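# Fork a loaded pallet into the station seat

## Task

With the fork, put the pallet and the workpieces on it into the station so that the pallet lies flat on the seat between the two side guides and is pushed fully home, square against the back stop; all workpieces must still be upright on the pallet, and the result only counts if everything stays in place on its own, without the robot holding it.

## Robot and tools

Robot: a single six-joint arm (Elite-type, UR-style chain) on a base that may be slightly tilted relative to the table. Instead of a gripper it carries a rigid steel lifting fork with no motor or sensor, so no call has a gripper value and no result reports a grip. A load stays on only through gravity, friction and the fork's shape.

Fork geometry: two flat blades, 240 mm long, 30 mm wide, 8 mm thick, 110 mm apart, pointing along the tool point's -y axis. The load-bearing faces point along the tool's -z, so the blades are level when tool +z points straight down. The tool point sits centred between the blades, halfway along them, on the load-bearing plane. Blade tips are 120 mm toward tool -y; the upright back legs are 120 mm toward tool +y. A flat block projects about 9 cm from the last joint's axis toward the fork's -y and rotates with it. If the blades dip toward their tips, the load slides off. Heavier loads make the tool point sag below the commanded spot and tilt the fork; read the reported pose, compare it with what you sent, and correct.

Scene frame: origin on the table top under the arm base, +z up, +y to the left when looking along +x. The reported position (end_effector_position, metres) and orientation (end_effector_quat_wxyz) of the tool point, plus linear (m/s) and angular (rad/s) velocities, are in this frame. The reported position can be off from the true one, more so at long reach.

Tool execute_actions, argument actions: a list holding zero or one item. Empty list: no command, just returns the current state. An item with rows (1 to 15 rows) and optional steps (1 to 15, default 15) is a motion; each control step lasts 1/30 s, each row is used for one step, and the final row repeats if there are fewer rows than steps. An item with only steps (up to 300) is a wait with no new command. Optional pictures (boolean) chooses whether camera images come back; by default they do. A refused call moves nothing.

Each row is a single list of 6 numbers, each in [-1, 1], in order dx, dy, dz, rx, ry, rz. They are an offset, not a pose: the target for the tool point relative to its pose in the most recent result that reported it (before any such result in the scene, relative to where the arm is when the action begins), expressed in the tool point's own axes, not the scene frame. Every row is counted from that same reference, not from the previous row. Scale: 1.0 equals 0.6 m for dx, dy, dz, and 180 degrees for the rotation; rx, ry, rz form one rotation vector. All zeros is not a pause: it pulls the arm back to the reference pose.

Motion limits: each step the commanded pose is clipped to at most 70 mm and 16 degrees from the measured pose, then damped inverse kinematics drives the joints, favouring position over orientation if both cannot be met. Commands are smoothed and lag about 0.15 s. The elbow cannot fully straighten. A distant target may need several actions; after an action ends the arm only continues to the last clipped pose, so check the result and send the remainder. Joint ranges are about ±6.283 rad for all joints except the elbow (±3.142).

Result lines: the state line with pose and velocities; "Joint positions" in URDF order base to tool; "Hand target" gives the pose the controller is currently driving toward; "pose unreachable" means the clearance check (which treats any mounting block or post as arm) altered or blocked the command; HELD marks steps where the row was partly or wholly not sent. Changed camera calibration numbers may be listed.

Faults: contact torque reaching a joint's load limit (shoulder pan and lift 303, elbow 138, wrists 51.5 N m; a carried load counts) or any external force of 150 N on the arm, fork or load stops the arm for 10 s, drops the rest of the call, and lets the arm yield. Carrying a load heats motors, even while idle; from 70 °C a MOTOR HOT warning appears, and at 85 °C an OVER-TEMPERATURE FAULT brakes the arm until it cools, possibly minutes. Avoid any stop.

Cameras: cam_high and cam_low (672x504, fixed) and cam_wrist (504x504 fisheye on the wrist). zoom_image takes camera (one of these names) and region [x0, y0, x1, y1] in that image's pixels, origin top-left, at most 504x504, and returns an enlarged view of its latest image. read_manual with optional section "licences" returns URDF licence texts and does nothing else. finished_scene with scene (the current scene number) ends and grades that scene irreversibly; the goal must hold at that moment and afterwards. Ending a reply without a tool call ends everything.

Occasionally something briefly nudges a loose object. Never drop or knock anything off the table, and avoid slips, slams, hard impacts and forceful shoving. Faster, smooth, low-effort motion is preferred.

Each tool is called after ">>>" as name(argument=value, ...) on one line, values as JSON.

## Session

>>> execute_actions(actions=[])

Scene clock: 0.00 s of 6000.00 s.
end_effector_position=(+0.8511, -0.0007, +0.3826) end_effector_quat_wxyz=(-0.197, +0.868, +0.193, -0.414) end_effector_velocity=(-0.000, -0.001, +0.000) end_effector_angular_velocity=(-0.000, -0.002, +0.000)
Joint positions: [ 2.634 -0.357  0.654 -0.595 -1.452  0.136]
Joint velocities: [-0.001 -0.    -0.    -0.001  0.    -0.   ]
Motor temperatures (°C, as the motors report them): [26 26 27 28 34 31]
Hand target: +0.851, -0.001, +0.383; -0.197, +0.868, +0.193, -0.414

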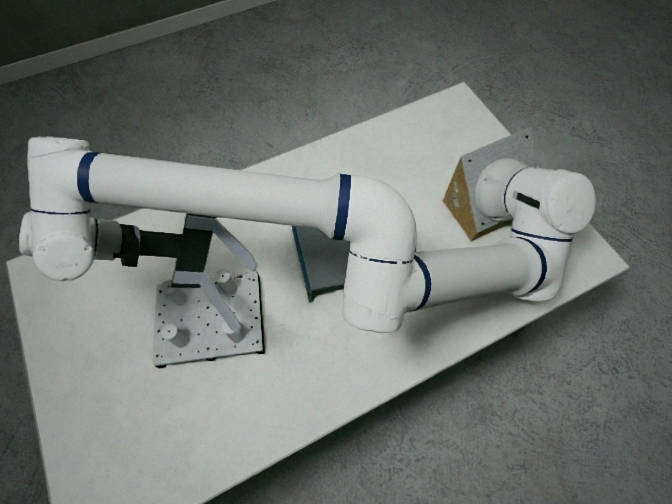

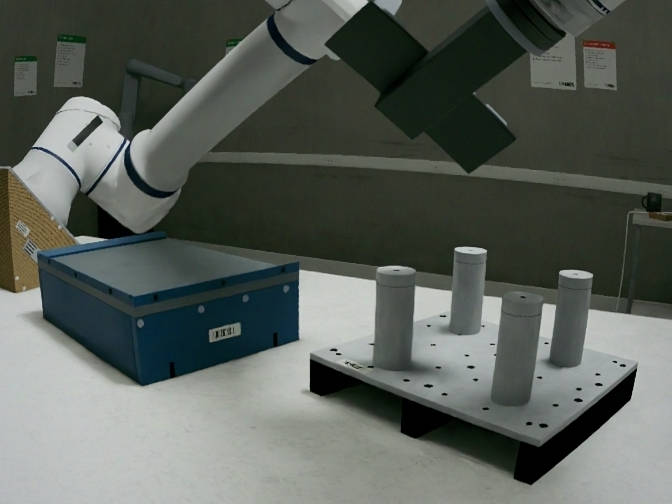

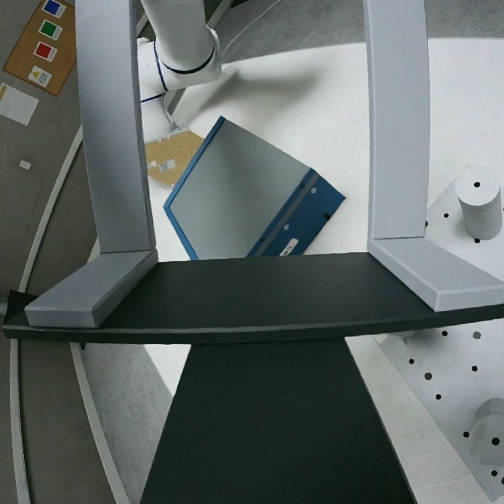

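>>> zoom_image(camera="cam_high", region=[130,200,390,395])

>>> zoom_image(camera="cam_low", region=[20,210,340,400])

>>> zoom_image(camera="cam_low", region=[290,290,660,500])

Region (130, 200, 390, 395) of cam_high's 672x504 image, scaled by 1.938, with more detail than that image has; it fills the top 378 rows of this view, and the rest is white.

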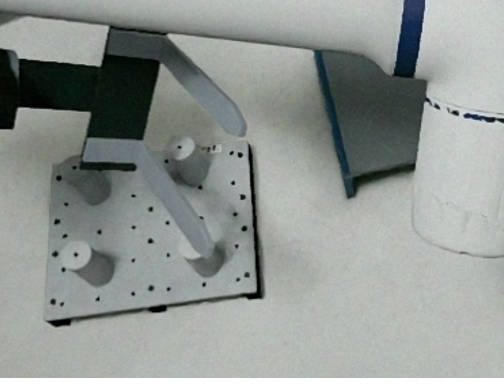

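Region (20, 210, 340, 400) of cam_low's 672x504 image, scaled by 1.575, with more detail than that image has; it fills the top 299 rows of this view, and the rest is white.

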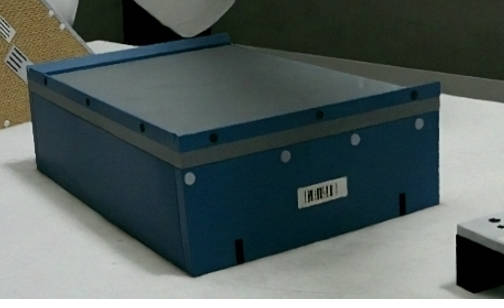

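Region (290, 290, 660, 500) of cam_low's 672x504 image, scaled by 1.362, with more detail than that image has; it fills the top 286 rows of this view, and the rest is white.

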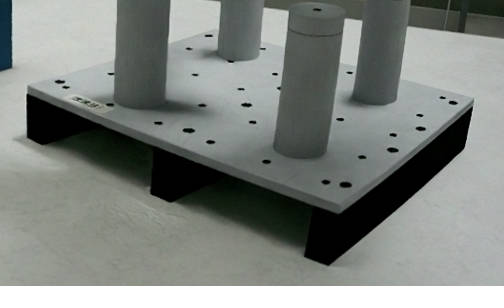

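>>> execute_actions(actions=[{"rows":[[0.242,-0.272,-0.092,-0.366,-0.101,-0.679]]}], pictures=false)

Scene clock: 42.30 s of 6000.00 s.
end_effector_position=(+0.9284, +0.1851, +0.3986) end_effector_quat_wxyz=(-0.121, +0.735, +0.592, -0.309) end_effector_velocity=(+0.162, +0.175, +0.030) end_effector_angular_velocity=(+0.629, -0.598, +1.730)
Joint positions: [ 2.841 -0.391  0.211 -0.614 -1.32  -0.422]
Joint velocities: [ 0.219  0.    -0.846 -0.284  0.323 -1.18 ]
Motor temperatures (°C, as the motors report them): [26 26 27 28 34 31]
Hand target: +0.946, +0.201, +0.401; -0.099, +0.680, +0.672, -0.277
Off the commanded pose: 0.028 m, 89 deg; orientation clipped at the last step of the last action.
Steps of this call (steps 1 to 90: nothing new was sent; then 38.80 s passed at rest; steps 91 to 105: all 15 steps of this action). Readings (end_effector_position):
91: (+0.8514, -0.0000, +0.3826)
92: (+0.8539, +0.0064, +0.3831)
94: (+0.8672, +0.0404, +0.3848)
98: (+0.8887, +0.0980, +0.3896)
105: the state above

>>> execute_actions(actions=[{"rows":[[0.035,-0.067,0.14,-0.229,-0.046,-0.438]]}], pictures=false)

Scene clock: 48.90 s of 6000.00 s.
end_effector_position=(+0.8523, +0.2008, +0.3483) end_effector_quat_wxyz=(-0.196, +0.474, +0.833, -0.209) end_effector_velocity=(-0.027, +0.003, -0.003) end_effector_angular_velocity=(+0.719, -0.783, +1.313)
Joint positions: [ 2.908 -0.787  0.869 -0.953 -1.198 -1.103]
Joint velocities: [-0.095 -0.872  1.056 -1.101  0.452 -1.081]
Motor temperatures (°C, as the motors report them): [26 26 27 28 34 31]
Hand target: +0.850, +0.202, +0.348; -0.162, +0.413, +0.880, -0.171
Off the commanded pose: 0.004 m, 51 deg; orientation clipped at the last step of the last action.
Steps of this call (steps 1 to 90: nothing new was sent; then 3.10 s passed at rest; steps 91 to 105: all 15 steps of this action). Readings (end_effector_position):
91: (+0.9462, +0.2008, +0.4012)
92: (+0.9422, +0.2006, +0.3991)
94: (+0.9256, +0.2012, +0.3859)
98: (+0.8836, +0.2010, +0.3603)
105: the state above

>>> execute_actions(actions=[{"rows":[[0,0,0,-0.158,-0.103,-0.212]]}], pictures=false)

>>> execute_actions(actions=[{"steps":20}])

Scene clock: 54.10 s of 6000.00 s.
end_effector_position=(+0.8524, +0.2016, +0.3484) end_effector_quat_wxyz=(-0.011, +0.186, +0.982, -0.010) end_effector_velocity=(-0.001, -0.008, -0.003) end_effector_angular_velocity=(+0.175, -0.262, +0.267)
Joint positions: [ 2.79  -1.195  1.403 -1.465 -0.857 -1.648]
Joint velocities: [-0.101 -0.179  0.287 -0.245  0.236 -0.25 ]
Motor temperatures (°C, as the motors report them): [26 26 27 28 34 31]
Hand target: +0.852, +0.201, +0.348; -0.000, +0.174, +0.985, -0.000
Off the commanded pose: 0.001 m, 2 deg.
Steps of this call (steps 1 to 90: nothing new was sent; then 1.70 s passed at rest; steps 91 to 105: all 15 steps of this action). Readings (end_effector_position):
91: (+0.8505, +0.2017, +0.3477)
92: (+0.8507, +0.2006, +0.3463)
94: (+0.8527, +0.2024, +0.3488)
98: (+0.8530, +0.2026, +0.3486)
105: the state above

Scene clock: 54.77 s of 6000.00 s.
end_effector_position=(+0.8522, +0.2009, +0.3481) end_effector_quat_wxyz=(-0.000, +0.174, +0.985, -0.000) end_effector_velocity=(+0.000, +0.000, +0.001) end_effector_angular_velocity=(-0.000, -0.001, +0.000)
Joint positions: [ 2.781 -1.211  1.429 -1.487 -0.835 -1.67 ]
Joint velocities: [-0.    -0.    -0.    -0.001  0.     0.   ]
Motor temperatures (°C, as the motors report them): [26 26 27 28 34 31]
Hand target: +0.852, +0.201, +0.348; -0.000, +0.174, +0.985, -0.000
Off the commanded pose: 0.000 m, 0 deg.
Steps of this call (steps 1 to 20: nothing new was sent). Readings (end_effector_position):
1: (+0.8524, +0.2014, +0.3483)
2: (+0.8523, +0.2012, +0.3482)
4: (+0.8523, +0.2011, +0.3482)
8: (+0.8523, +0.2010, +0.3481)
20: the state above
camera_calibration (this result's frames):
cam_wrist: T_world_to_cam=[[-0.919303, 0.392692, -0.0259857, 0.712517], [0.366358, 0.878032, 0.307965, -0.715022], [0.143752, 0.273593, -0.951043, 0.263645], [0, 0, 0, 1]] pos_world=[0.879073, 0.275881, 0.489455]

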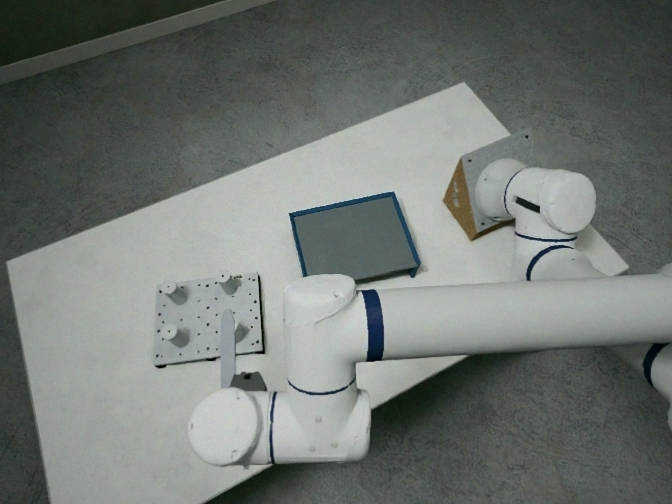

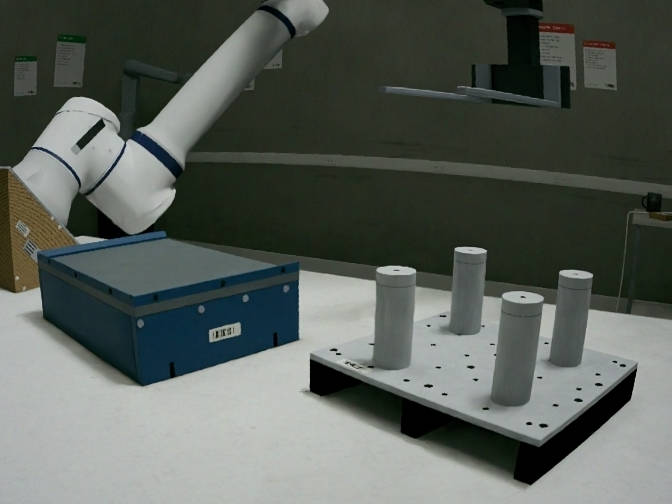

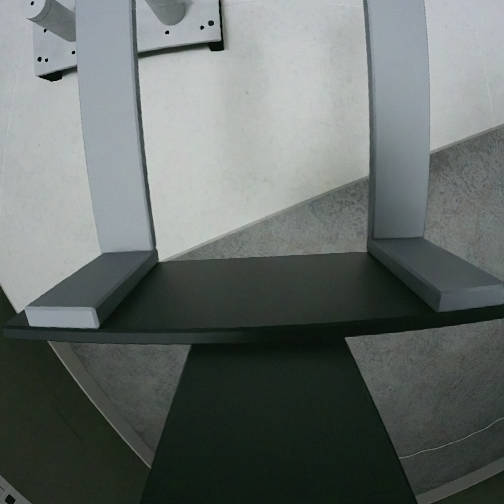

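>>> execute_actions(actions=[{"rows":[[-0.303,0.117,0.1,0,0,0]]}], pictures=false)

>>> execute_actions(actions=[{"rows":[[-0.02,0.01,0.36,0,0,0]]}], pictures=false)

>>> execute_actions(actions=[{"steps":20}])

Scene clock: 64.80 s of 6000.00 s.
end_effector_position=(+1.0325, +0.2043, +0.2904) end_effector_quat_wxyz=(+0.003, +0.172, +0.985, +0.000) end_effector_velocity=(+0.151, +0.005, -0.024) end_effector_angular_velocity=(-0.001, +0.033, -0.023)
Joint positions: [ 2.874 -0.902  1.038 -1.498 -0.81  -1.544]
Joint velocities: [ 0.055  0.311 -0.495  0.175  0.     0.068]
Motor temperatures (°C, as the motors report them): [26 26 27 28 34 31]
Hand target: +1.046, +0.204, +0.288; +0.001, +0.173, +0.985, -0.000
Off the commanded pose: 0.015 m, 0 deg.
Steps of this call (steps 1 to 90: nothing new was sent; then 6.53 s passed at rest; steps 91 to 105: all 15 steps of this action). Readings (end_effector_position):
91: (+0.8530, +0.2009, +0.3478)
92: (+0.8640, +0.2016, +0.3452)
94: (+0.8942, +0.2019, +0.3336)
98: (+0.9513, +0.2034, +0.3144)
105: the state above

Scene clock: 65.30 s of 6000.00 s.
end_effector_position=(+1.0444, +0.2056, +0.0867) end_effector_quat_wxyz=(+0.001, +0.172, +0.985, +0.000) end_effector_velocity=(+0.039, +0.008, -0.121) end_effector_angular_velocity=(-0.016, -0.061, +0.015)
Joint positions: [ 3.01  -0.81   1.164 -1.841 -0.789 -1.362]
Joint velocities: [ 0.089  0.1   -0.    -0.276 -0.     0.173]
Motor temperatures (°C, as the motors report them): [26 26 27 28 34 31]
Hand target: +1.047, +0.205, +0.075; +0.003, +0.172, +0.985, -0.000
Off the commanded pose: 0.013 m, 0 deg.
Steps of this call (steps 1 to 15: all 15 steps of this action). Readings (end_effector_position):
1: (+1.0366, +0.2045, +0.2887)
2: (+1.0385, +0.2048, +0.2773)
4: (+1.0360, +0.2045, +0.2392)
8: (+1.0379, +0.2054, +0.1760)
15: the state above

Scene clock: 65.97 s of 6000.00 s.
end_effector_position=(+1.0470, +0.2055, +0.0746) end_effector_quat_wxyz=(+0.003, +0.172, +0.985, -0.000) end_effector_velocity=(+0.000, -0.001, +0.000) end_effector_angular_velocity=(+0.000, -0.000, -0.001)
Joint positions: [ 3.018 -0.801  1.165 -1.865 -0.79  -1.346]
Joint velocities: [-0.001  0.     0.    -0.     0.    -0.   ]
Motor temperatures (°C, as the motors report them): [26 26 27 28 34 31]
Hand target: +1.047, +0.205, +0.075; +0.003, +0.172, +0.985, -0.000
Off the commanded pose: 0.000 m, 0 deg.
Steps of this call (steps 1 to 20: nothing new was sent). Readings (end_effector_position):
1: (+1.0454, +0.2058, +0.0832)
2: (+1.0460, +0.2057, +0.0806)
4: (+1.0466, +0.2056, +0.0775)
8: (+1.0470, +0.2055, +0.0753)
20: the state above
camera_calibration (this result's frames):
cam_wrist: T_world_to_cam=[[-0.920602, 0.389175, -0.0321608, 0.885245], [0.361008, 0.87958, 0.309857, -0.701014], [0.148876, 0.273645, -0.950239, -0.0311488], [0, 0, 0, 1]] pos_world=[1.07267, 0.280607, 0.216086]

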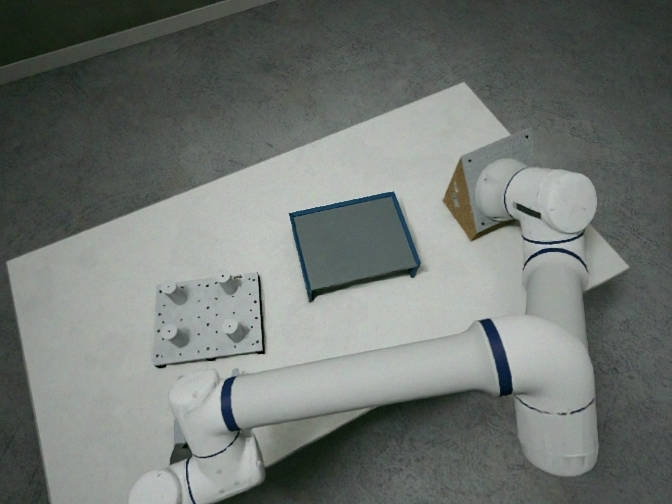

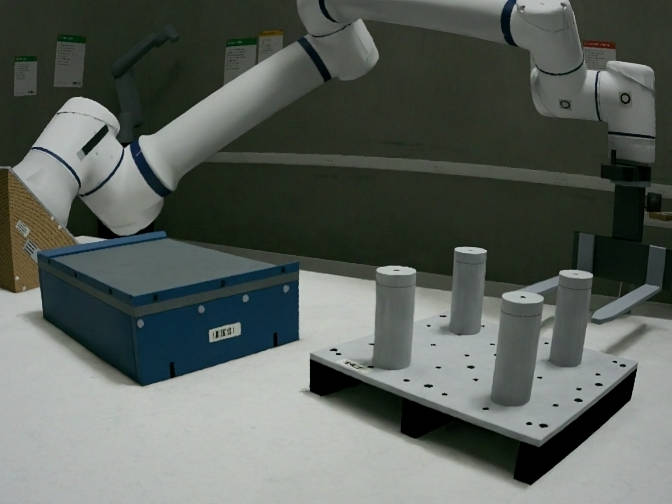

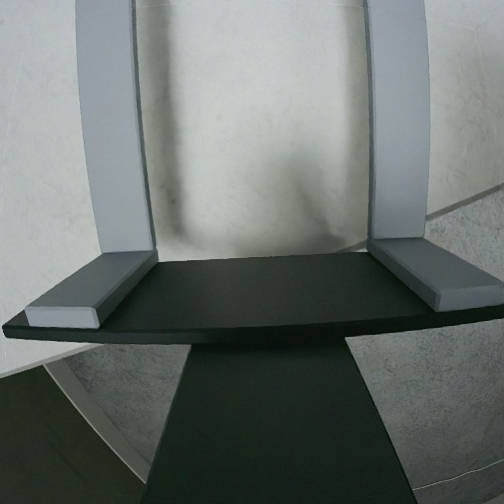

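>>> execute_actions(actions=[{"rows":[[0,-0.02,0.077,0,0.002,0]]}], pictures=false)

>>> execute_actions(actions=[{"rows":[[0,-0.03,0,0,0,0],[0,-0.05,0,0,0,0],[0,-0.07,0,0,0,0],[0,-0.09,0,0,0,0],[0,-0.11,0,0,0,0]]}])

Scene clock: 75.17 s of 6000.00 s.
end_effector_position=(+1.0433, +0.1942, +0.0287) end_effector_quat_wxyz=(-0.000, +0.172, +0.985, +0.000) end_effector_velocity=(-0.000, -0.000, -0.003) end_effector_angular_velocity=(+0.000, +0.001, +0.000)
Joint positions: [ 3.04  -0.771  1.192 -1.935 -0.787 -1.321]
Joint velocities: [ 0.002  0.002  0.001 -0.003  0.     0.001]
Motor temperatures (°C, as the motors report them): [26 26 27 28 34 31]
Hand target: +1.043, +0.194, +0.028; -0.000, +0.172, +0.985, +0.000
Off the commanded pose: 0.000 m, 0 deg.
Steps of this call (steps 1 to 90: nothing new was sent; then 5.70 s passed at rest; steps 91 to 105: all 15 steps of this action). Readings (end_effector_position):
91: (+1.0469, +0.2053, +0.0737)
92: (+1.0475, +0.2034, +0.0647)
94: (+1.0416, +0.1965, +0.0416)
98: (+1.0432, +0.1950, +0.0319)
105: the state above

Scene clock: 75.67 s of 6000.00 s.
end_effector_position=(+1.0212, +0.1330, +0.0286) end_effector_quat_wxyz=(-0.000, +0.172, +0.985, +0.001) end_effector_velocity=(-0.004, -0.009, -0.000) end_effector_angular_velocity=(+0.000, +0.000, -0.001)
Joint positions: [ 2.998 -0.78   1.283 -1.976 -0.79  -1.381]
Joint velocities: [-0.006 -0.001  0.013 -0.006 -0.    -0.009]
Motor temperatures (°C, as the motors report them): [26 26 27 28 34 31]
Hand target: +1.021, +0.132, +0.029; -0.000, +0.172, +0.985, +0.001
Off the commanded pose: 0.001 m, 0 deg.
Steps of this call (steps 1 to 15: all 15 steps of this action). Readings (end_effector_position):
1: (+1.0431, +0.1939, +0.0286)
2: (+1.0418, +0.1902, +0.0283)
4: (+1.0355, +0.1736, +0.0279)
8: (+1.0242, +0.1423, +0.0281)
15: the state above
camera_calibration (this result's frames):
cam_wrist: T_world_to_cam=[[-0.920805, 0.389167, -0.0258397, 0.888246], [0.362779, 0.878927, 0.309641, -0.61544], [0.143214, 0.275745, -0.950502, -0.0456887], [0, 0, 0, 1]] pos_world=[1.04771, 0.207849, 0.17009]

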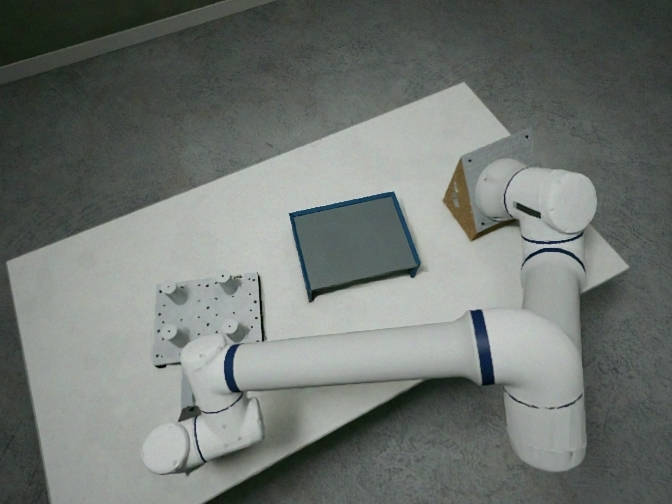

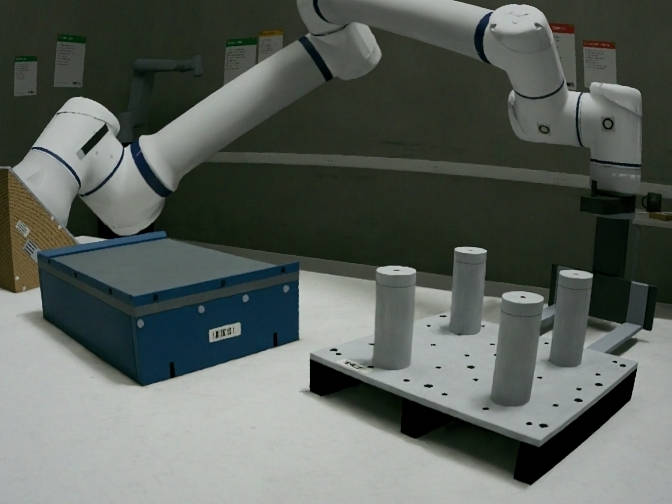

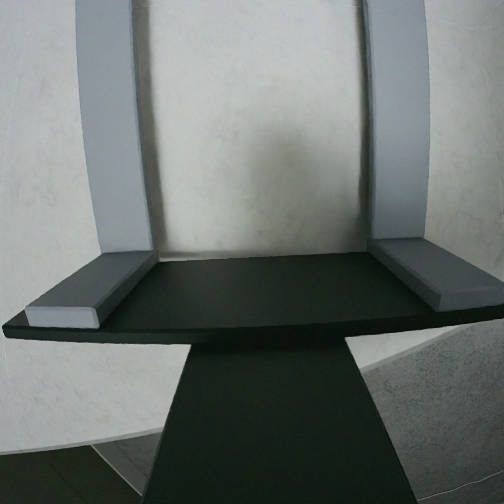

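>>> execute_actions(actions=[{"rows":[[0,-0.015,0,0,0,0],[0,-0.03,0,0,0,0],[0,-0.045,0,0,0,0],[0,-0.06,0,0,0,0],[0,-0.08,0,0,0,0],[0,-0.1,0,0,0,0],[0,-0.12,0,0,0,0],[0,-0.14,0,0,0,0],[0,-0.16,0,0,0,0],[0,-0.18,0,0,0,0],[0,-0.2,0,0,0,0]]}], pictures=false)

>>> execute_actions(actions=[{"steps":10}])

Scene clock: 83.63 s of 6000.00 s.
end_effector_position=(+0.9832, +0.0286, +0.0284) end_effector_quat_wxyz=(-0.000, +0.172, +0.985, +0.001) end_effector_velocity=(-0.019, -0.084, +0.008) end_effector_angular_velocity=(-0.002, -0.019, +0.026)
Joint positions: [ 2.922 -0.774  1.409 -2.033 -0.8   -1.486]
Joint velocities: [-0.067  0.011  0.082 -0.056 -0.008 -0.099]
Motor temperatures (°C, as the motors report them): [26 26 27 28 34 31]
Hand target: +0.981, +0.020, +0.028; -0.000, +0.172, +0.985, +0.001
Off the commanded pose: 0.009 m, 0 deg.
Steps of this call (steps 1 to 90: nothing new was sent; then 4.47 s passed at rest; steps 91 to 105: all 15 steps of this action). Readings (end_effector_position):
91: (+1.0209, +0.1320, +0.0287)
92: (+1.0203, +0.1303, +0.0287)
94: (+1.0166, +0.1203, +0.0286)
98: (+1.0045, +0.0877, +0.0286)
105: the state above

Scene clock: 83.97 s of 6000.00 s.
end_effector_position=(+0.9806, +0.0206, +0.0284) end_effector_quat_wxyz=(-0.000, +0.172, +0.985, +0.001) end_effector_velocity=(-0.001, -0.003, +0.000) end_effector_angular_velocity=(+0.000, -0.001, -0.001)
Joint positions: [ 2.916 -0.772  1.417 -2.037 -0.801 -1.494]
Joint velocities: [-0.003  0.001  0.003 -0.002 -0.    -0.002]
Motor temperatures (°C, as the motors report them): [26 26 27 28 34 31]
Hand target: +0.981, +0.020, +0.028; -0.000, +0.172, +0.985, +0.001
Off the commanded pose: 0.000 m, 0 deg.
Steps of this call (steps 1 to 10: nothing new was sent). Readings (end_effector_position):
1: (+0.9826, +0.0262, +0.0286)
2: (+0.9819, +0.0244, +0.0285)
4: (+0.9812, +0.0223, +0.0284)
8: (+0.9807, +0.0209, +0.0284)
10: the state above
camera_calibration (this result's frames):
cam_wrist: T_world_to_cam=[[-0.920785, 0.389227, -0.025657, 0.894549], [0.362853, 0.878818, 0.309865, -0.501892], [0.143155, 0.276009, -0.950434, -0.0090051], [0, 0, 0, 1]] pos_world=[1.00709, 0.0953752, 0.169911]

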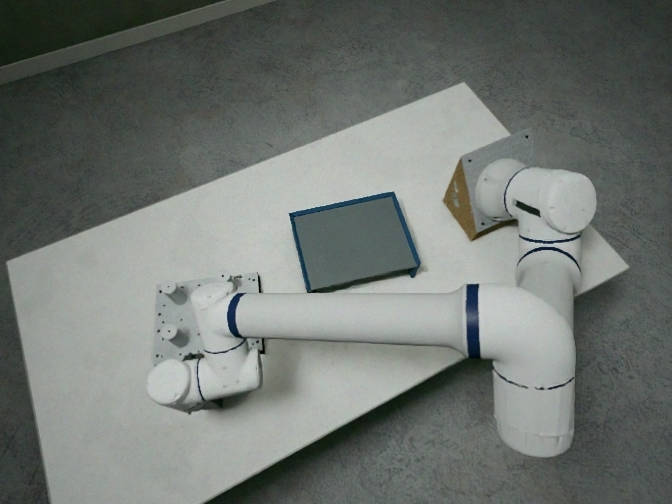

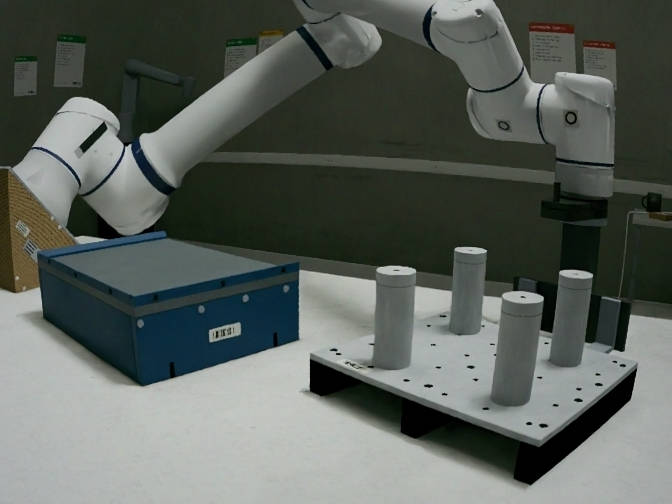

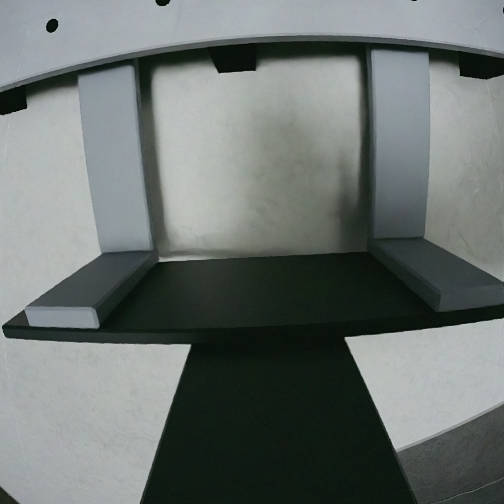

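>>> execute_actions(actions=[{"rows":[[-0.002,-0.01,0,0,0,0],[-0.004,-0.02,0,0,0,0],[-0.006,-0.035,0,0,0,0],[-0.008,-0.05,0,0,0,0],[-0.01,-0.065,0,0,0,0],[-0.012,-0.08,0,0,0,0],[-0.013,-0.095,0,0,0,0],[-0.013,-0.11,0,0,0,0],[-0.013,-0.125,0,0,0,0],[-0.013,-0.138,0,0,0,0]]}], pictures=false)

>>> execute_actions(actions=[{"steps":10}])

Scene clock: 91.87 s of 6000.00 s.
end_effector_position=(+0.9611, -0.0557, +0.0284) end_effector_quat_wxyz=(-0.000, +0.172, +0.985, +0.001) end_effector_velocity=(-0.013, -0.043, -0.001) end_effector_angular_velocity=(-0.000, +0.002, +0.004)
Joint positions: [ 2.859 -0.742  1.465 -2.062 -0.812 -1.571]
Joint velocities: [-0.032  0.018  0.026 -0.013 -0.008 -0.049]
Motor temperatures (°C, as the motors report them): [26 26 27 28 34 31]
Hand target: +0.960, -0.060, +0.028; -0.000, +0.172, +0.985, +0.001
Off the commanded pose: 0.004 m, 0 deg.
Steps of this call (steps 1 to 90: nothing new was sent; then 4.40 s passed at rest; steps 91 to 105: all 15 steps of this action). Readings (end_effector_position):
91: (+0.9805, +0.0203, +0.0284)
92: (+0.9804, +0.0189, +0.0285)
94: (+0.9790, +0.0109, +0.0285)
98: (+0.9724, -0.0176, +0.0283)
105: the state above

Scene clock: 92.20 s of 6000.00 s.
end_effector_position=(+0.9599, -0.0597, +0.0283) end_effector_quat_wxyz=(-0.000, +0.172, +0.985, +0.001) end_effector_velocity=(-0.001, -0.000, -0.001) end_effector_angular_velocity=(-0.000, +0.002, +0.000)
Joint positions: [ 2.856 -0.741  1.467 -2.063 -0.813 -1.575]
Joint velocities: [ 0.001  0.001  0.     0.001 -0.001 -0.001]
Motor temperatures (°C, as the motors report them): [26 26 27 28 34 31]
Hand target: +0.960, -0.060, +0.028; -0.000, +0.172, +0.985, +0.001
Off the commanded pose: 0.000 m, 0 deg.
Steps of this call (steps 1 to 10: nothing new was sent). Readings (end_effector_position):
1: (+0.9607, -0.0569, +0.0283)
2: (+0.9604, -0.0578, +0.0283)
4: (+0.9602, -0.0588, +0.0283)
8: (+0.9599, -0.0596, +0.0283)
10: the state above
camera_calibration (this result's frames):
cam_wrist: T_world_to_cam=[[-0.920795, 0.389206, -0.0255913, 0.906754], [0.362822, 0.878762, 0.31006, -0.423749], [0.143166, 0.276217, -0.950372, 0.015989], [0, 0, 0, 1]] pos_world=[0.986391, 0.0150437, 0.169788]

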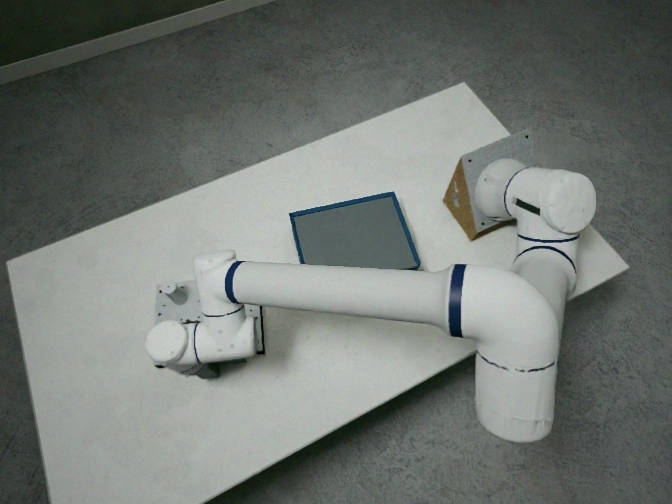

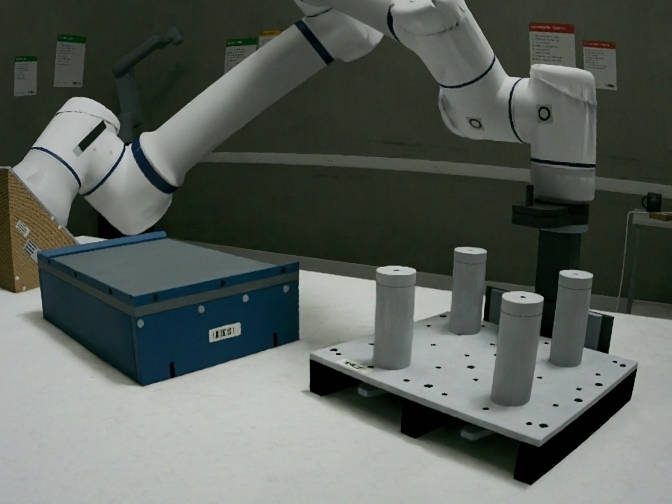

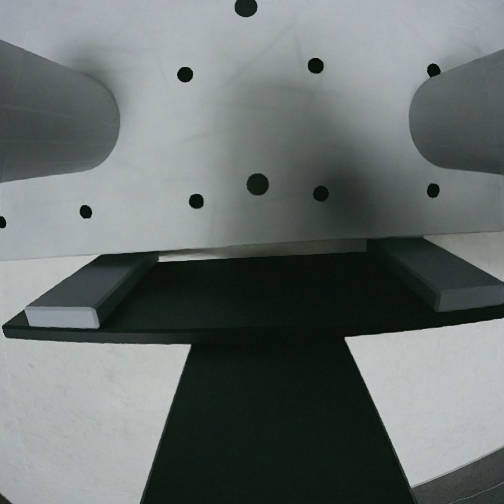

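>>> execute_actions(actions=[{"rows":[[0,0,-0.003,0,0,0],[0,0,-0.006,0,0,0],[0,0,-0.009,0,0,0],[0,0,-0.012,0,0,0],[0,0,-0.015,0,0,0],[0,0,-0.018,0,0,0],[0,0,-0.021,0,0,0],[0,0,-0.024,0,0,0],[0,0,-0.027,0,0,0],[0,0,-0.03,0,0,0],[0,0,-0.034,0,0,0],[0,0,-0.038,0,0,0],[0,0,-0.043,0,0,0],[0,0,-0.049,0,0,0],[0,0,-0.056,0,0,0]]}], pictures=false)

>>> execute_actions(actions=[{"rows":[[0,0,-0.03,0,0,0],[0,0,-0.04,0,0,0],[0,0,-0.05,0,0,0],[0,0,-0.06,0,0,0],[0,0,-0.07,0,0,0],[0,0,-0.08,0,0,0],[0,0,-0.09,0,0,0],[0,0,-0.1,0,0,0],[0,0,-0.11,0,0,0],[0,0,-0.12,0,0,0],[0,0,-0.13,0,0,0],[0,0,-0.137,0,0,0],[0,0,-0.143,0,0,0],[0,0,-0.148,0,0,0],[0,0,-0.15,0,0,0]]}], pictures=false)

>>> execute_actions(actions=[{"steps":15}])

Scene clock: 109.90 s of 6000.00 s.
end_effector_position=(+0.9598, -0.0597, +0.0512) end_effector_quat_wxyz=(-0.000, +0.172, +0.985, +0.001) end_effector_velocity=(+0.007, +0.002, +0.096) end_effector_angular_velocity=(-0.004, -0.012, +0.008)
Joint positions: [ 2.84  -0.758  1.461 -2.025 -0.817 -1.596]
Joint velocities: [-0.063 -0.068 -0.033  0.141 -0.014 -0.079]
Motor temperatures (°C, as the motors report them): [26 26 27 28 34 31]
Hand target: +0.960, -0.060, +0.062; -0.000, +0.172, +0.985, +0.001
Off the commanded pose: 0.011 m, 0 deg.
Steps of this call (steps 1 to 90: nothing new was sent; then 14.20 s passed at rest; steps 91 to 105: all 15 steps of this action). Readings (end_effector_position):
91: (+0.9599, -0.0598, +0.0283)
92: (+0.9598, -0.0600, +0.0285)
94: (+0.9595, -0.0601, +0.0305)
98: (+0.9598, -0.0598, +0.0371)
105: the state above

Scene clock: 110.40 s of 6000.00 s.
end_effector_position=(+0.9599, -0.0597, +0.1304) end_effector_quat_wxyz=(+0.000, +0.172, +0.985, +0.001) end_effector_velocity=(-0.002, -0.001, +0.114) end_effector_angular_velocity=(+0.003, +0.004, -0.003)
Joint positions: [ 2.787 -0.81   1.428 -1.893 -0.831 -1.666]
Joint velocities: [-0.078 -0.066 -0.063  0.204 -0.022 -0.103]
Motor temperatures (°C, as the motors report them): [26 26 27 28 34 31]
Hand target: +0.960, -0.060, +0.141; -0.000, +0.172, +0.985, +0.001
Off the commanded pose: 0.011 m, 0 deg.
Steps of this call (steps 1 to 15: all 15 steps of this action). Readings (end_effector_position):
1: (+0.9599, -0.0596, +0.0546)
2: (+0.9597, -0.0597, +0.0587)
4: (+0.9599, -0.0598, +0.0692)
8: (+0.9598, -0.0597, +0.0919)
15: the state above

Scene clock: 110.90 s of 6000.00 s.
end_effector_position=(+0.9597, -0.0597, +0.1410) end_effector_quat_wxyz=(-0.000, +0.172, +0.985, +0.001) end_effector_velocity=(+0.001, +0.001, +0.001) end_effector_angular_velocity=(-0.000, -0.000, +0.001)
Joint positions: [ 2.779 -0.816  1.422 -1.874 -0.833 -1.676]
Joint velocities: [ 0.    -0.    -0.002  0.001 -0.    -0.   ]
Motor temperatures (°C, as the motors report them): [26 26 27 28 34 31]
Hand target: +0.960, -0.060, +0.141; -0.000, +0.172, +0.985, +0.001
Off the commanded pose: 0.000 m, 0 deg.
Steps of this call (steps 1 to 15: nothing new was sent). Readings (end_effector_position):
1: (+0.9599, -0.0597, +0.1338)
2: (+0.9599, -0.0597, +0.1362)
4: (+0.9597, -0.0597, +0.1386)
8: (+0.9597, -0.0597, +0.1405)
15: the state above
camera_calibration (this result's frames):
cam_wrist: T_world_to_cam=[[-0.920773, 0.389239, -0.0258879, 0.909494], [0.362723, 0.878691, 0.310377, -0.458558], [0.143558, 0.276397, -0.950261, 0.12274], [0, 0, 0, 1]] pos_world=[0.986147, 0.0149951, 0.282505]

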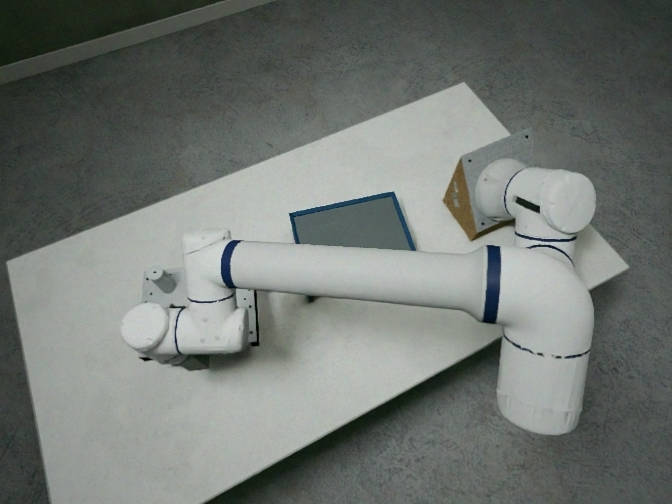

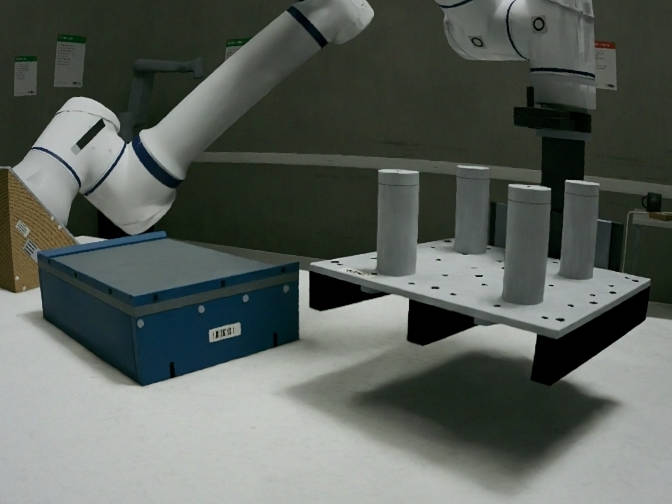

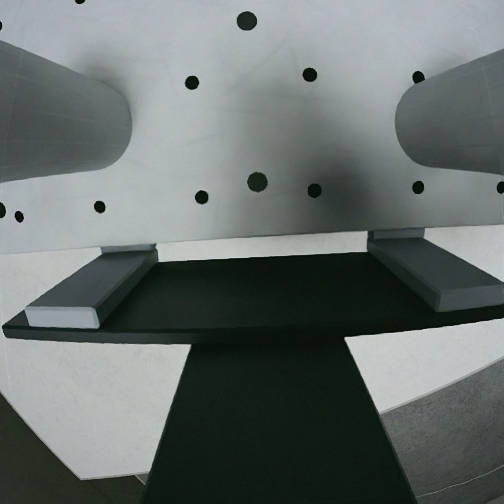

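>>> execute_actions(actions=[{"rows":[[0,0,-0.005,0,0,-0.003],[0,0,-0.012,0,0,-0.006],[0,0,-0.02,0,0,-0.01],[0,0,-0.03,0,0,-0.014],[0,0,-0.04,0,0,-0.018],[0,0,-0.05,0,0,-0.022],[0,0,-0.06,0,0,-0.026],[0,0,-0.068,0,0,-0.03],[0,0,-0.074,0,0,-0.034],[0,0,-0.078,0,0,-0.037],[0,0,-0.08,0,0,-0.04]]}], pictures=false)

>>> execute_actions(actions=[{"rows":[[0.003,0,0,0,0,0],[0.008,-0.001,0,0,0,0],[0.015,-0.003,0,0,0,0],[0.024,-0.004,0,0,0,0],[0.035,-0.006,0,0,0,0],[0.047,-0.008,0,0,0,0],[0.06,-0.01,0,0,0,0],[0.073,-0.012,0,0,0,0],[0.086,-0.015,0,0,0,0],[0.099,-0.017,0,0,0,0],[0.112,-0.019,0,0,0,0],[0.125,-0.021,0,0,0,0],[0.138,-0.024,0,0,0,0],[0.151,-0.026,0,0,0,0],[0.164,-0.028,0,0,0,0]]}], pictures=false)

>>> execute_actions(actions=[{"rows":[[0.065,-0.011,0,0,0,0],[0.078,-0.013,0,0,0,0],[0.091,-0.016,0,0,0,0],[0.104,-0.018,0,0,0,0],[0.117,-0.02,0,0,0,0],[0.13,-0.022,0,0,0,0],[0.143,-0.025,0,0,0,0],[0.156,-0.027,0,0,0,0],[0.169,-0.029,0,0,0,0],[0.182,-0.031,0,0,0,0],[0.195,-0.034,0,0,0,0],[0.208,-0.036,0,0,0,0],[0.221,-0.038,0,0,0,0],[0.234,-0.04,0,0,0,0],[0.247,-0.042,0,0,0,0]]}], pictures=false)

>>> execute_actions(actions=[{"rows":[[0.065,-0.011,0,0,0,0],[0.078,-0.013,0,0,0,0],[0.091,-0.016,0,0,0,0],[0.104,-0.018,0,0,0,0],[0.117,-0.02,0,0,0,0],[0.13,-0.022,0,0,0,0],[0.143,-0.025,0,0,0,0],[0.156,-0.027,0,0,0,0],[0.169,-0.029,0,0,0,0],[0.182,-0.031,0,0,0,0],[0.195,-0.034,0,0,0,0],[0.208,-0.036,0,0,0,0],[0.221,-0.038,0,0,0,0],[0.234,-0.04,0,0,0,0],[0.247,-0.042,0,0,0,0]]}], pictures=false)

>>> execute_actions(actions=[{"rows":[[0.065,-0.011,0,0,0,0],[0.078,-0.013,0,0,0,0],[0.091,-0.016,0,0,0,0],[0.104,-0.018,0,0,0,0],[0.117,-0.02,0,0,0,0],[0.13,-0.022,0,0,0,0],[0.143,-0.025,0,0,0,0],[0.156,-0.027,0,0,0,0],[0.169,-0.029,0,0,0,0],[0.18,-0.031,0,0,0,0],[0.19,-0.033,0,0,0,0],[0.199,-0.034,0,0,0,0],[0.207,-0.035,0,0,0,0],[0.214,-0.036,0,0,0,0],[0.22,-0.037,0,0,0,0]]}], pictures=false)

>>> execute_actions(actions=[{"steps":15}])

Scene clock: 133.53 s of 6000.00 s.
end_effector_position=(+0.9596, -0.0597, +0.1866) end_effector_quat_wxyz=(+0.000, +0.114, +0.993, +0.001) end_effector_velocity=(-0.001, -0.001, +0.024) end_effector_angular_velocity=(+0.007, +0.008, +0.090)
Joint positions: [ 2.747 -0.867  1.435 -1.81  -0.844 -1.834]
Joint velocities: [-0.021 -0.028  0.008  0.052 -0.004 -0.126]
Motor temperatures (°C, as the motors report them): [26 26 27 28 34 31]
Hand target: +0.960, -0.060, +0.189; +0.000, +0.110, +0.994, +0.001
Off the commanded pose: 0.002 m, 0 deg.
Steps of this call (steps 1 to 90: nothing new was sent; then 19.13 s passed at rest; steps 91 to 105: all 15 steps of this action). Readings (end_effector_position):
91: (+0.9597, -0.0597, +0.1411)
92: (+0.9598, -0.0597, +0.1419)
94: (+0.9598, -0.0597, +0.1466)
98: (+0.9598, -0.0596, +0.1651)
105: the state above

Scene clock: 134.03 s of 6000.00 s.
end_effector_position=(+0.8860, -0.0556, +0.1857) end_effector_quat_wxyz=(-0.001, +0.115, +0.993, +0.001) end_effector_velocity=(-0.231, +0.012, -0.003) end_effector_angular_velocity=(+0.000, +0.004, -0.004)
Joint positions: [ 2.722 -0.968  1.608 -1.858 -0.852 -1.866]
Joint velocities: [-0.084 -0.309  0.517 -0.135 -0.031 -0.104]
Motor temperatures (°C, as the motors report them): [26 26 27 28 34 31]
Hand target: +0.861, -0.054, +0.185; -0.001, +0.115, +0.993, +0.001
Off the commanded pose: 0.026 m, 0 deg.
Steps of this call (steps 1 to 15: all 15 steps of this action). Readings (end_effector_position):
1: (+0.9596, -0.0597, +0.1872)
2: (+0.9591, -0.0596, +0.1873)
4: (+0.9554, -0.0593, +0.1866)
8: (+0.9370, -0.0584, +0.1864)
15: the state above

Scene clock: 134.53 s of 6000.00 s.
end_effector_position=(+0.7625, -0.0485, +0.1847) end_effector_quat_wxyz=(-0.002, +0.115, +0.993, +0.001) end_effector_velocity=(-0.232, +0.016, +0.001) end_effector_angular_velocity=(-0.002, -0.004, +0.002)
Joint positions: [ 2.67  -1.131  1.868 -1.91  -0.871 -1.93 ]
Joint velocities: [-0.112 -0.313  0.463 -0.068 -0.043 -0.133]
Motor temperatures (°C, as the motors report them): [26 26 27 28 34 31]
Hand target: +0.737, -0.047, +0.184; -0.002, +0.115, +0.993, +0.001
Off the commanded pose: 0.027 m, 0 deg.
Steps of this call (steps 1 to 15: all 15 steps of this action). Readings (end_effector_position):
1: (+0.8781, -0.0551, +0.1857)
2: (+0.8693, -0.0546, +0.1855)
4: (+0.8510, -0.0538, +0.1848)
8: (+0.8183, -0.0518, +0.1848)
15: the state above

Scene clock: 135.03 s of 6000.00 s.
end_effector_position=(+0.6395, -0.0414, +0.1835) end_effector_quat_wxyz=(-0.002, +0.116, +0.993, +0.001) end_effector_velocity=(-0.233, +0.016, +0.001) end_effector_angular_velocity=(+0.000, -0.001, -0.002)
Joint positions: [ 2.601 -1.297  2.1   -1.924 -0.9   -2.012]
Joint velocities: [-0.155 -0.33   0.416  0.024 -0.066 -0.175]
Motor temperatures (°C, as the motors report them): [26 26 27 28 34 31]
Hand target: +0.614, -0.040, +0.183; -0.002, +0.116, +0.993, +0.001
Off the commanded pose: 0.027 m, 0 deg.
Steps of this call (steps 1 to 15: all 15 steps of this action). Readings (end_effector_position):
1: (+0.7546, -0.0480, +0.1847)
2: (+0.7458, -0.0475, +0.1845)
4: (+0.7275, -0.0466, +0.1835)
8: (+0.6950, -0.0447, +0.1836)
15: the state above

Scene clock: 135.53 s of 6000.00 s.
end_effector_position=(+0.5230, -0.0343, +0.1824) end_effector_quat_wxyz=(-0.003, +0.116, +0.993, +0.001) end_effector_velocity=(-0.157, +0.014, +0.005) end_effector_angular_velocity=(-0.001, -0.006, +0.004)
Joint positions: [ 2.509 -1.469  2.298 -1.888 -0.943 -2.113]
Joint velocities: [-0.154 -0.265  0.253  0.104 -0.072 -0.167]
Motor temperatures (°C, as the motors report them): [26 26 27 28 34 31]
Hand target: +0.507, -0.033, +0.183; -0.002, +0.116, +0.993, +0.001
Off the commanded pose: 0.017 m, 0 deg.
Steps of this call (steps 1 to 15: all 15 steps of this action). Readings (end_effector_position):
1: (+0.6315, -0.0408, +0.1835)
2: (+0.6227, -0.0404, +0.1832)
4: (+0.6046, -0.0395, +0.1821)
8: (+0.5722, -0.0377, +0.1820)
15: the state above

Scene clock: 136.03 s of 6000.00 s.
end_effector_position=(+0.5070, -0.0329, +0.1827) end_effector_quat_wxyz=(-0.002, +0.116, +0.993, +0.001) end_effector_velocity=(-0.000, -0.000, -0.000) end_effector_angular_velocity=(-0.000, -0.001, +0.000)
Joint positions: [ 2.493 -1.496  2.324 -1.876 -0.951 -2.13 ]
Joint velocities: [-0.001 -0.001  0.002 -0.001 -0.    -0.001]
Motor temperatures (°C, as the motors report them): [26 26 27 28 34 31]
Hand target: +0.507, -0.033, +0.183; -0.002, +0.116, +0.993, +0.001
Off the commanded pose: 0.002 m, 0 deg.
Steps of this call (steps 1 to 15: nothing new was sent). Readings (end_effector_position):
1: (+0.5180, -0.0339, +0.1825)
2: (+0.5143, -0.0336, +0.1826)
4: (+0.5105, -0.0332, +0.1828)
8: (+0.5077, -0.0330, +0.1827)
15: the state above
camera_calibration (this result's frames):
cam_wrist: T_world_to_cam=[[-0.959028, 0.282515, -0.0212136, 0.498275], [0.262293, 0.913694, 0.310427, -0.278773], [0.107083, 0.292144, -0.95036, 0.238982], [0, 0, 0, 1]] pos_world=[0.525389, 0.0441257, 0.324228]

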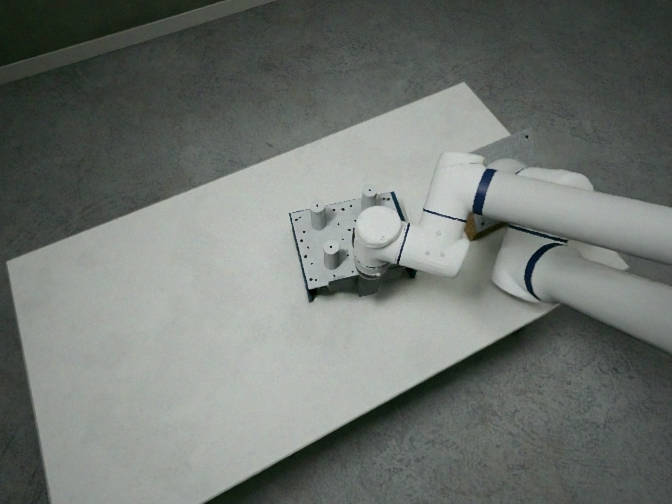

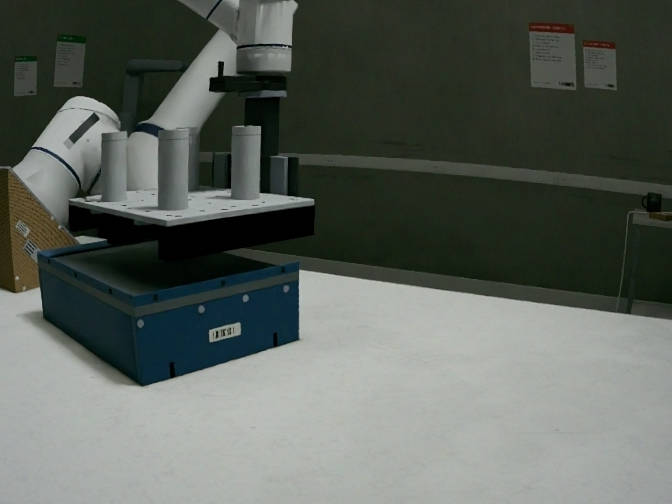

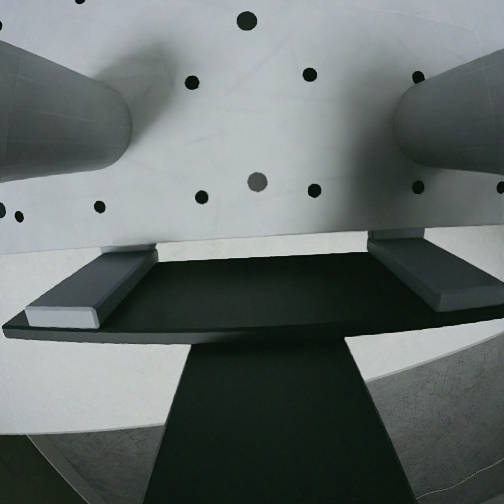

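>>> execute_actions(actions=[{"rows":[[0.004,-0.003,0.001,0,0,0],[0.009,-0.006,0.003,0,0,0],[0.015,-0.01,0.006,0,0,0],[0.021,-0.014,0.01,0,0,0],[0.027,-0.018,0.015,0,0,0],[0.032,-0.021,0.02,0,0,0],[0.036,-0.024,0.025,0,0,0],[0.038,-0.025,0.03,0,-0.001,0],[0.038,-0.025,0.035,0,-0.001,0]]}])

>>> zoom_image(camera="cam_high", region=[275,170,435,310])

>>> zoom_image(camera="cam_low", region=[30,190,330,330])

Scene clock: 146.90 s of 6000.00 s.
end_effector_position=(+0.4819, -0.0419, +0.1629) end_effector_quat_wxyz=(-0.001, +0.116, +0.993, +0.001) end_effector_velocity=(-0.010, -0.002, -0.015) end_effector_angular_velocity=(+0.003, +0.002, -0.004)
Joint positions: [ 2.476 -1.504  2.386 -1.923 -0.958 -2.147]
Joint velocities: [ 0.002  0.006  0.027 -0.03   0.002  0.004]
Motor temperatures (°C, as the motors report them): [26 26 27 28 34 31]
Hand target: +0.481, -0.042, +0.162; -0.001, +0.116, +0.993, +0.001
Off the commanded pose: 0.001 m, 0 deg.
Steps of this call (steps 1 to 90: nothing new was sent; then 7.37 s passed at rest; steps 91 to 105: all 15 steps of this action). Readings (end_effector_position):
91: (+0.5068, -0.0329, +0.1827)
92: (+0.5062, -0.0332, +0.1826)
94: (+0.5021, -0.0346, +0.1811)
98: (+0.4895, -0.0390, +0.1731)
105: the state above
camera_calibration (this result's frames):
cam_wrist: T_world_to_cam=[[-0.958983, 0.282423, -0.0242863, 0.476849], [0.261288, 0.913927, 0.310589, -0.257331], [0.109913, 0.291503, -0.950234, 0.224099], [0, 0, 0, 1]] pos_world=[0.499896, 0.0351833, 0.304452]

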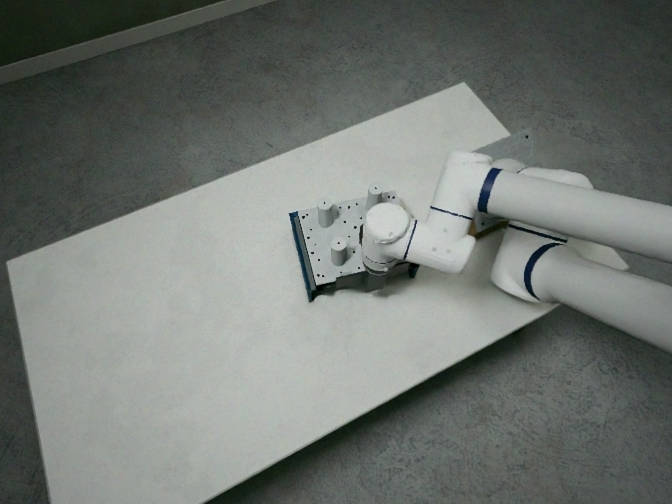

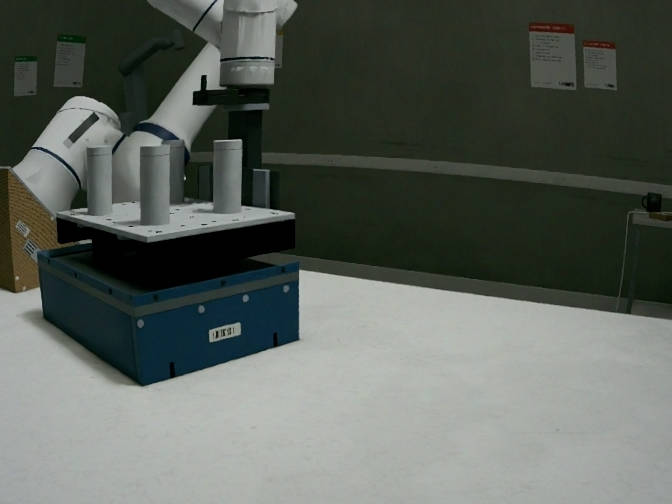

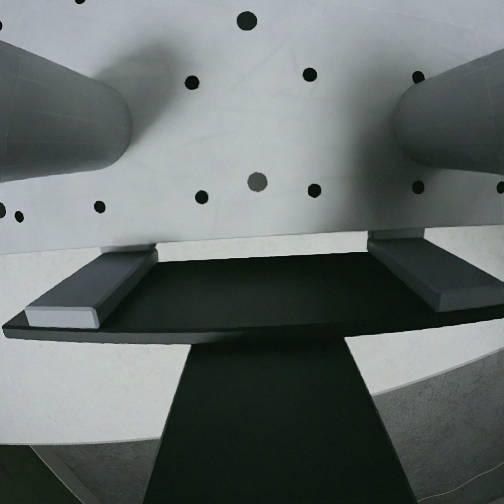

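Region (275, 170, 435, 310) of cam_high's 672x504 image, scaled by 3.150, with more detail than that image has; it fills the top 441 rows of this view, and the rest is white.

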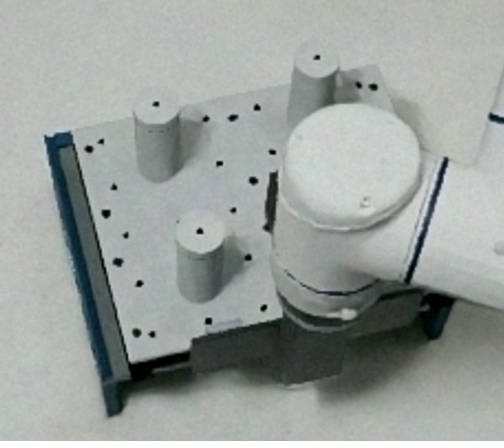

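Region (30, 190, 330, 330) of cam_low's 672x504 image, scaled by 1.680, with more detail than that image has; it fills the top 235 rows of this view, and the rest is white.

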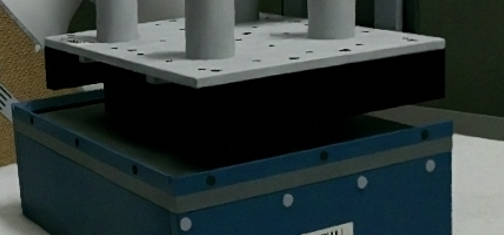

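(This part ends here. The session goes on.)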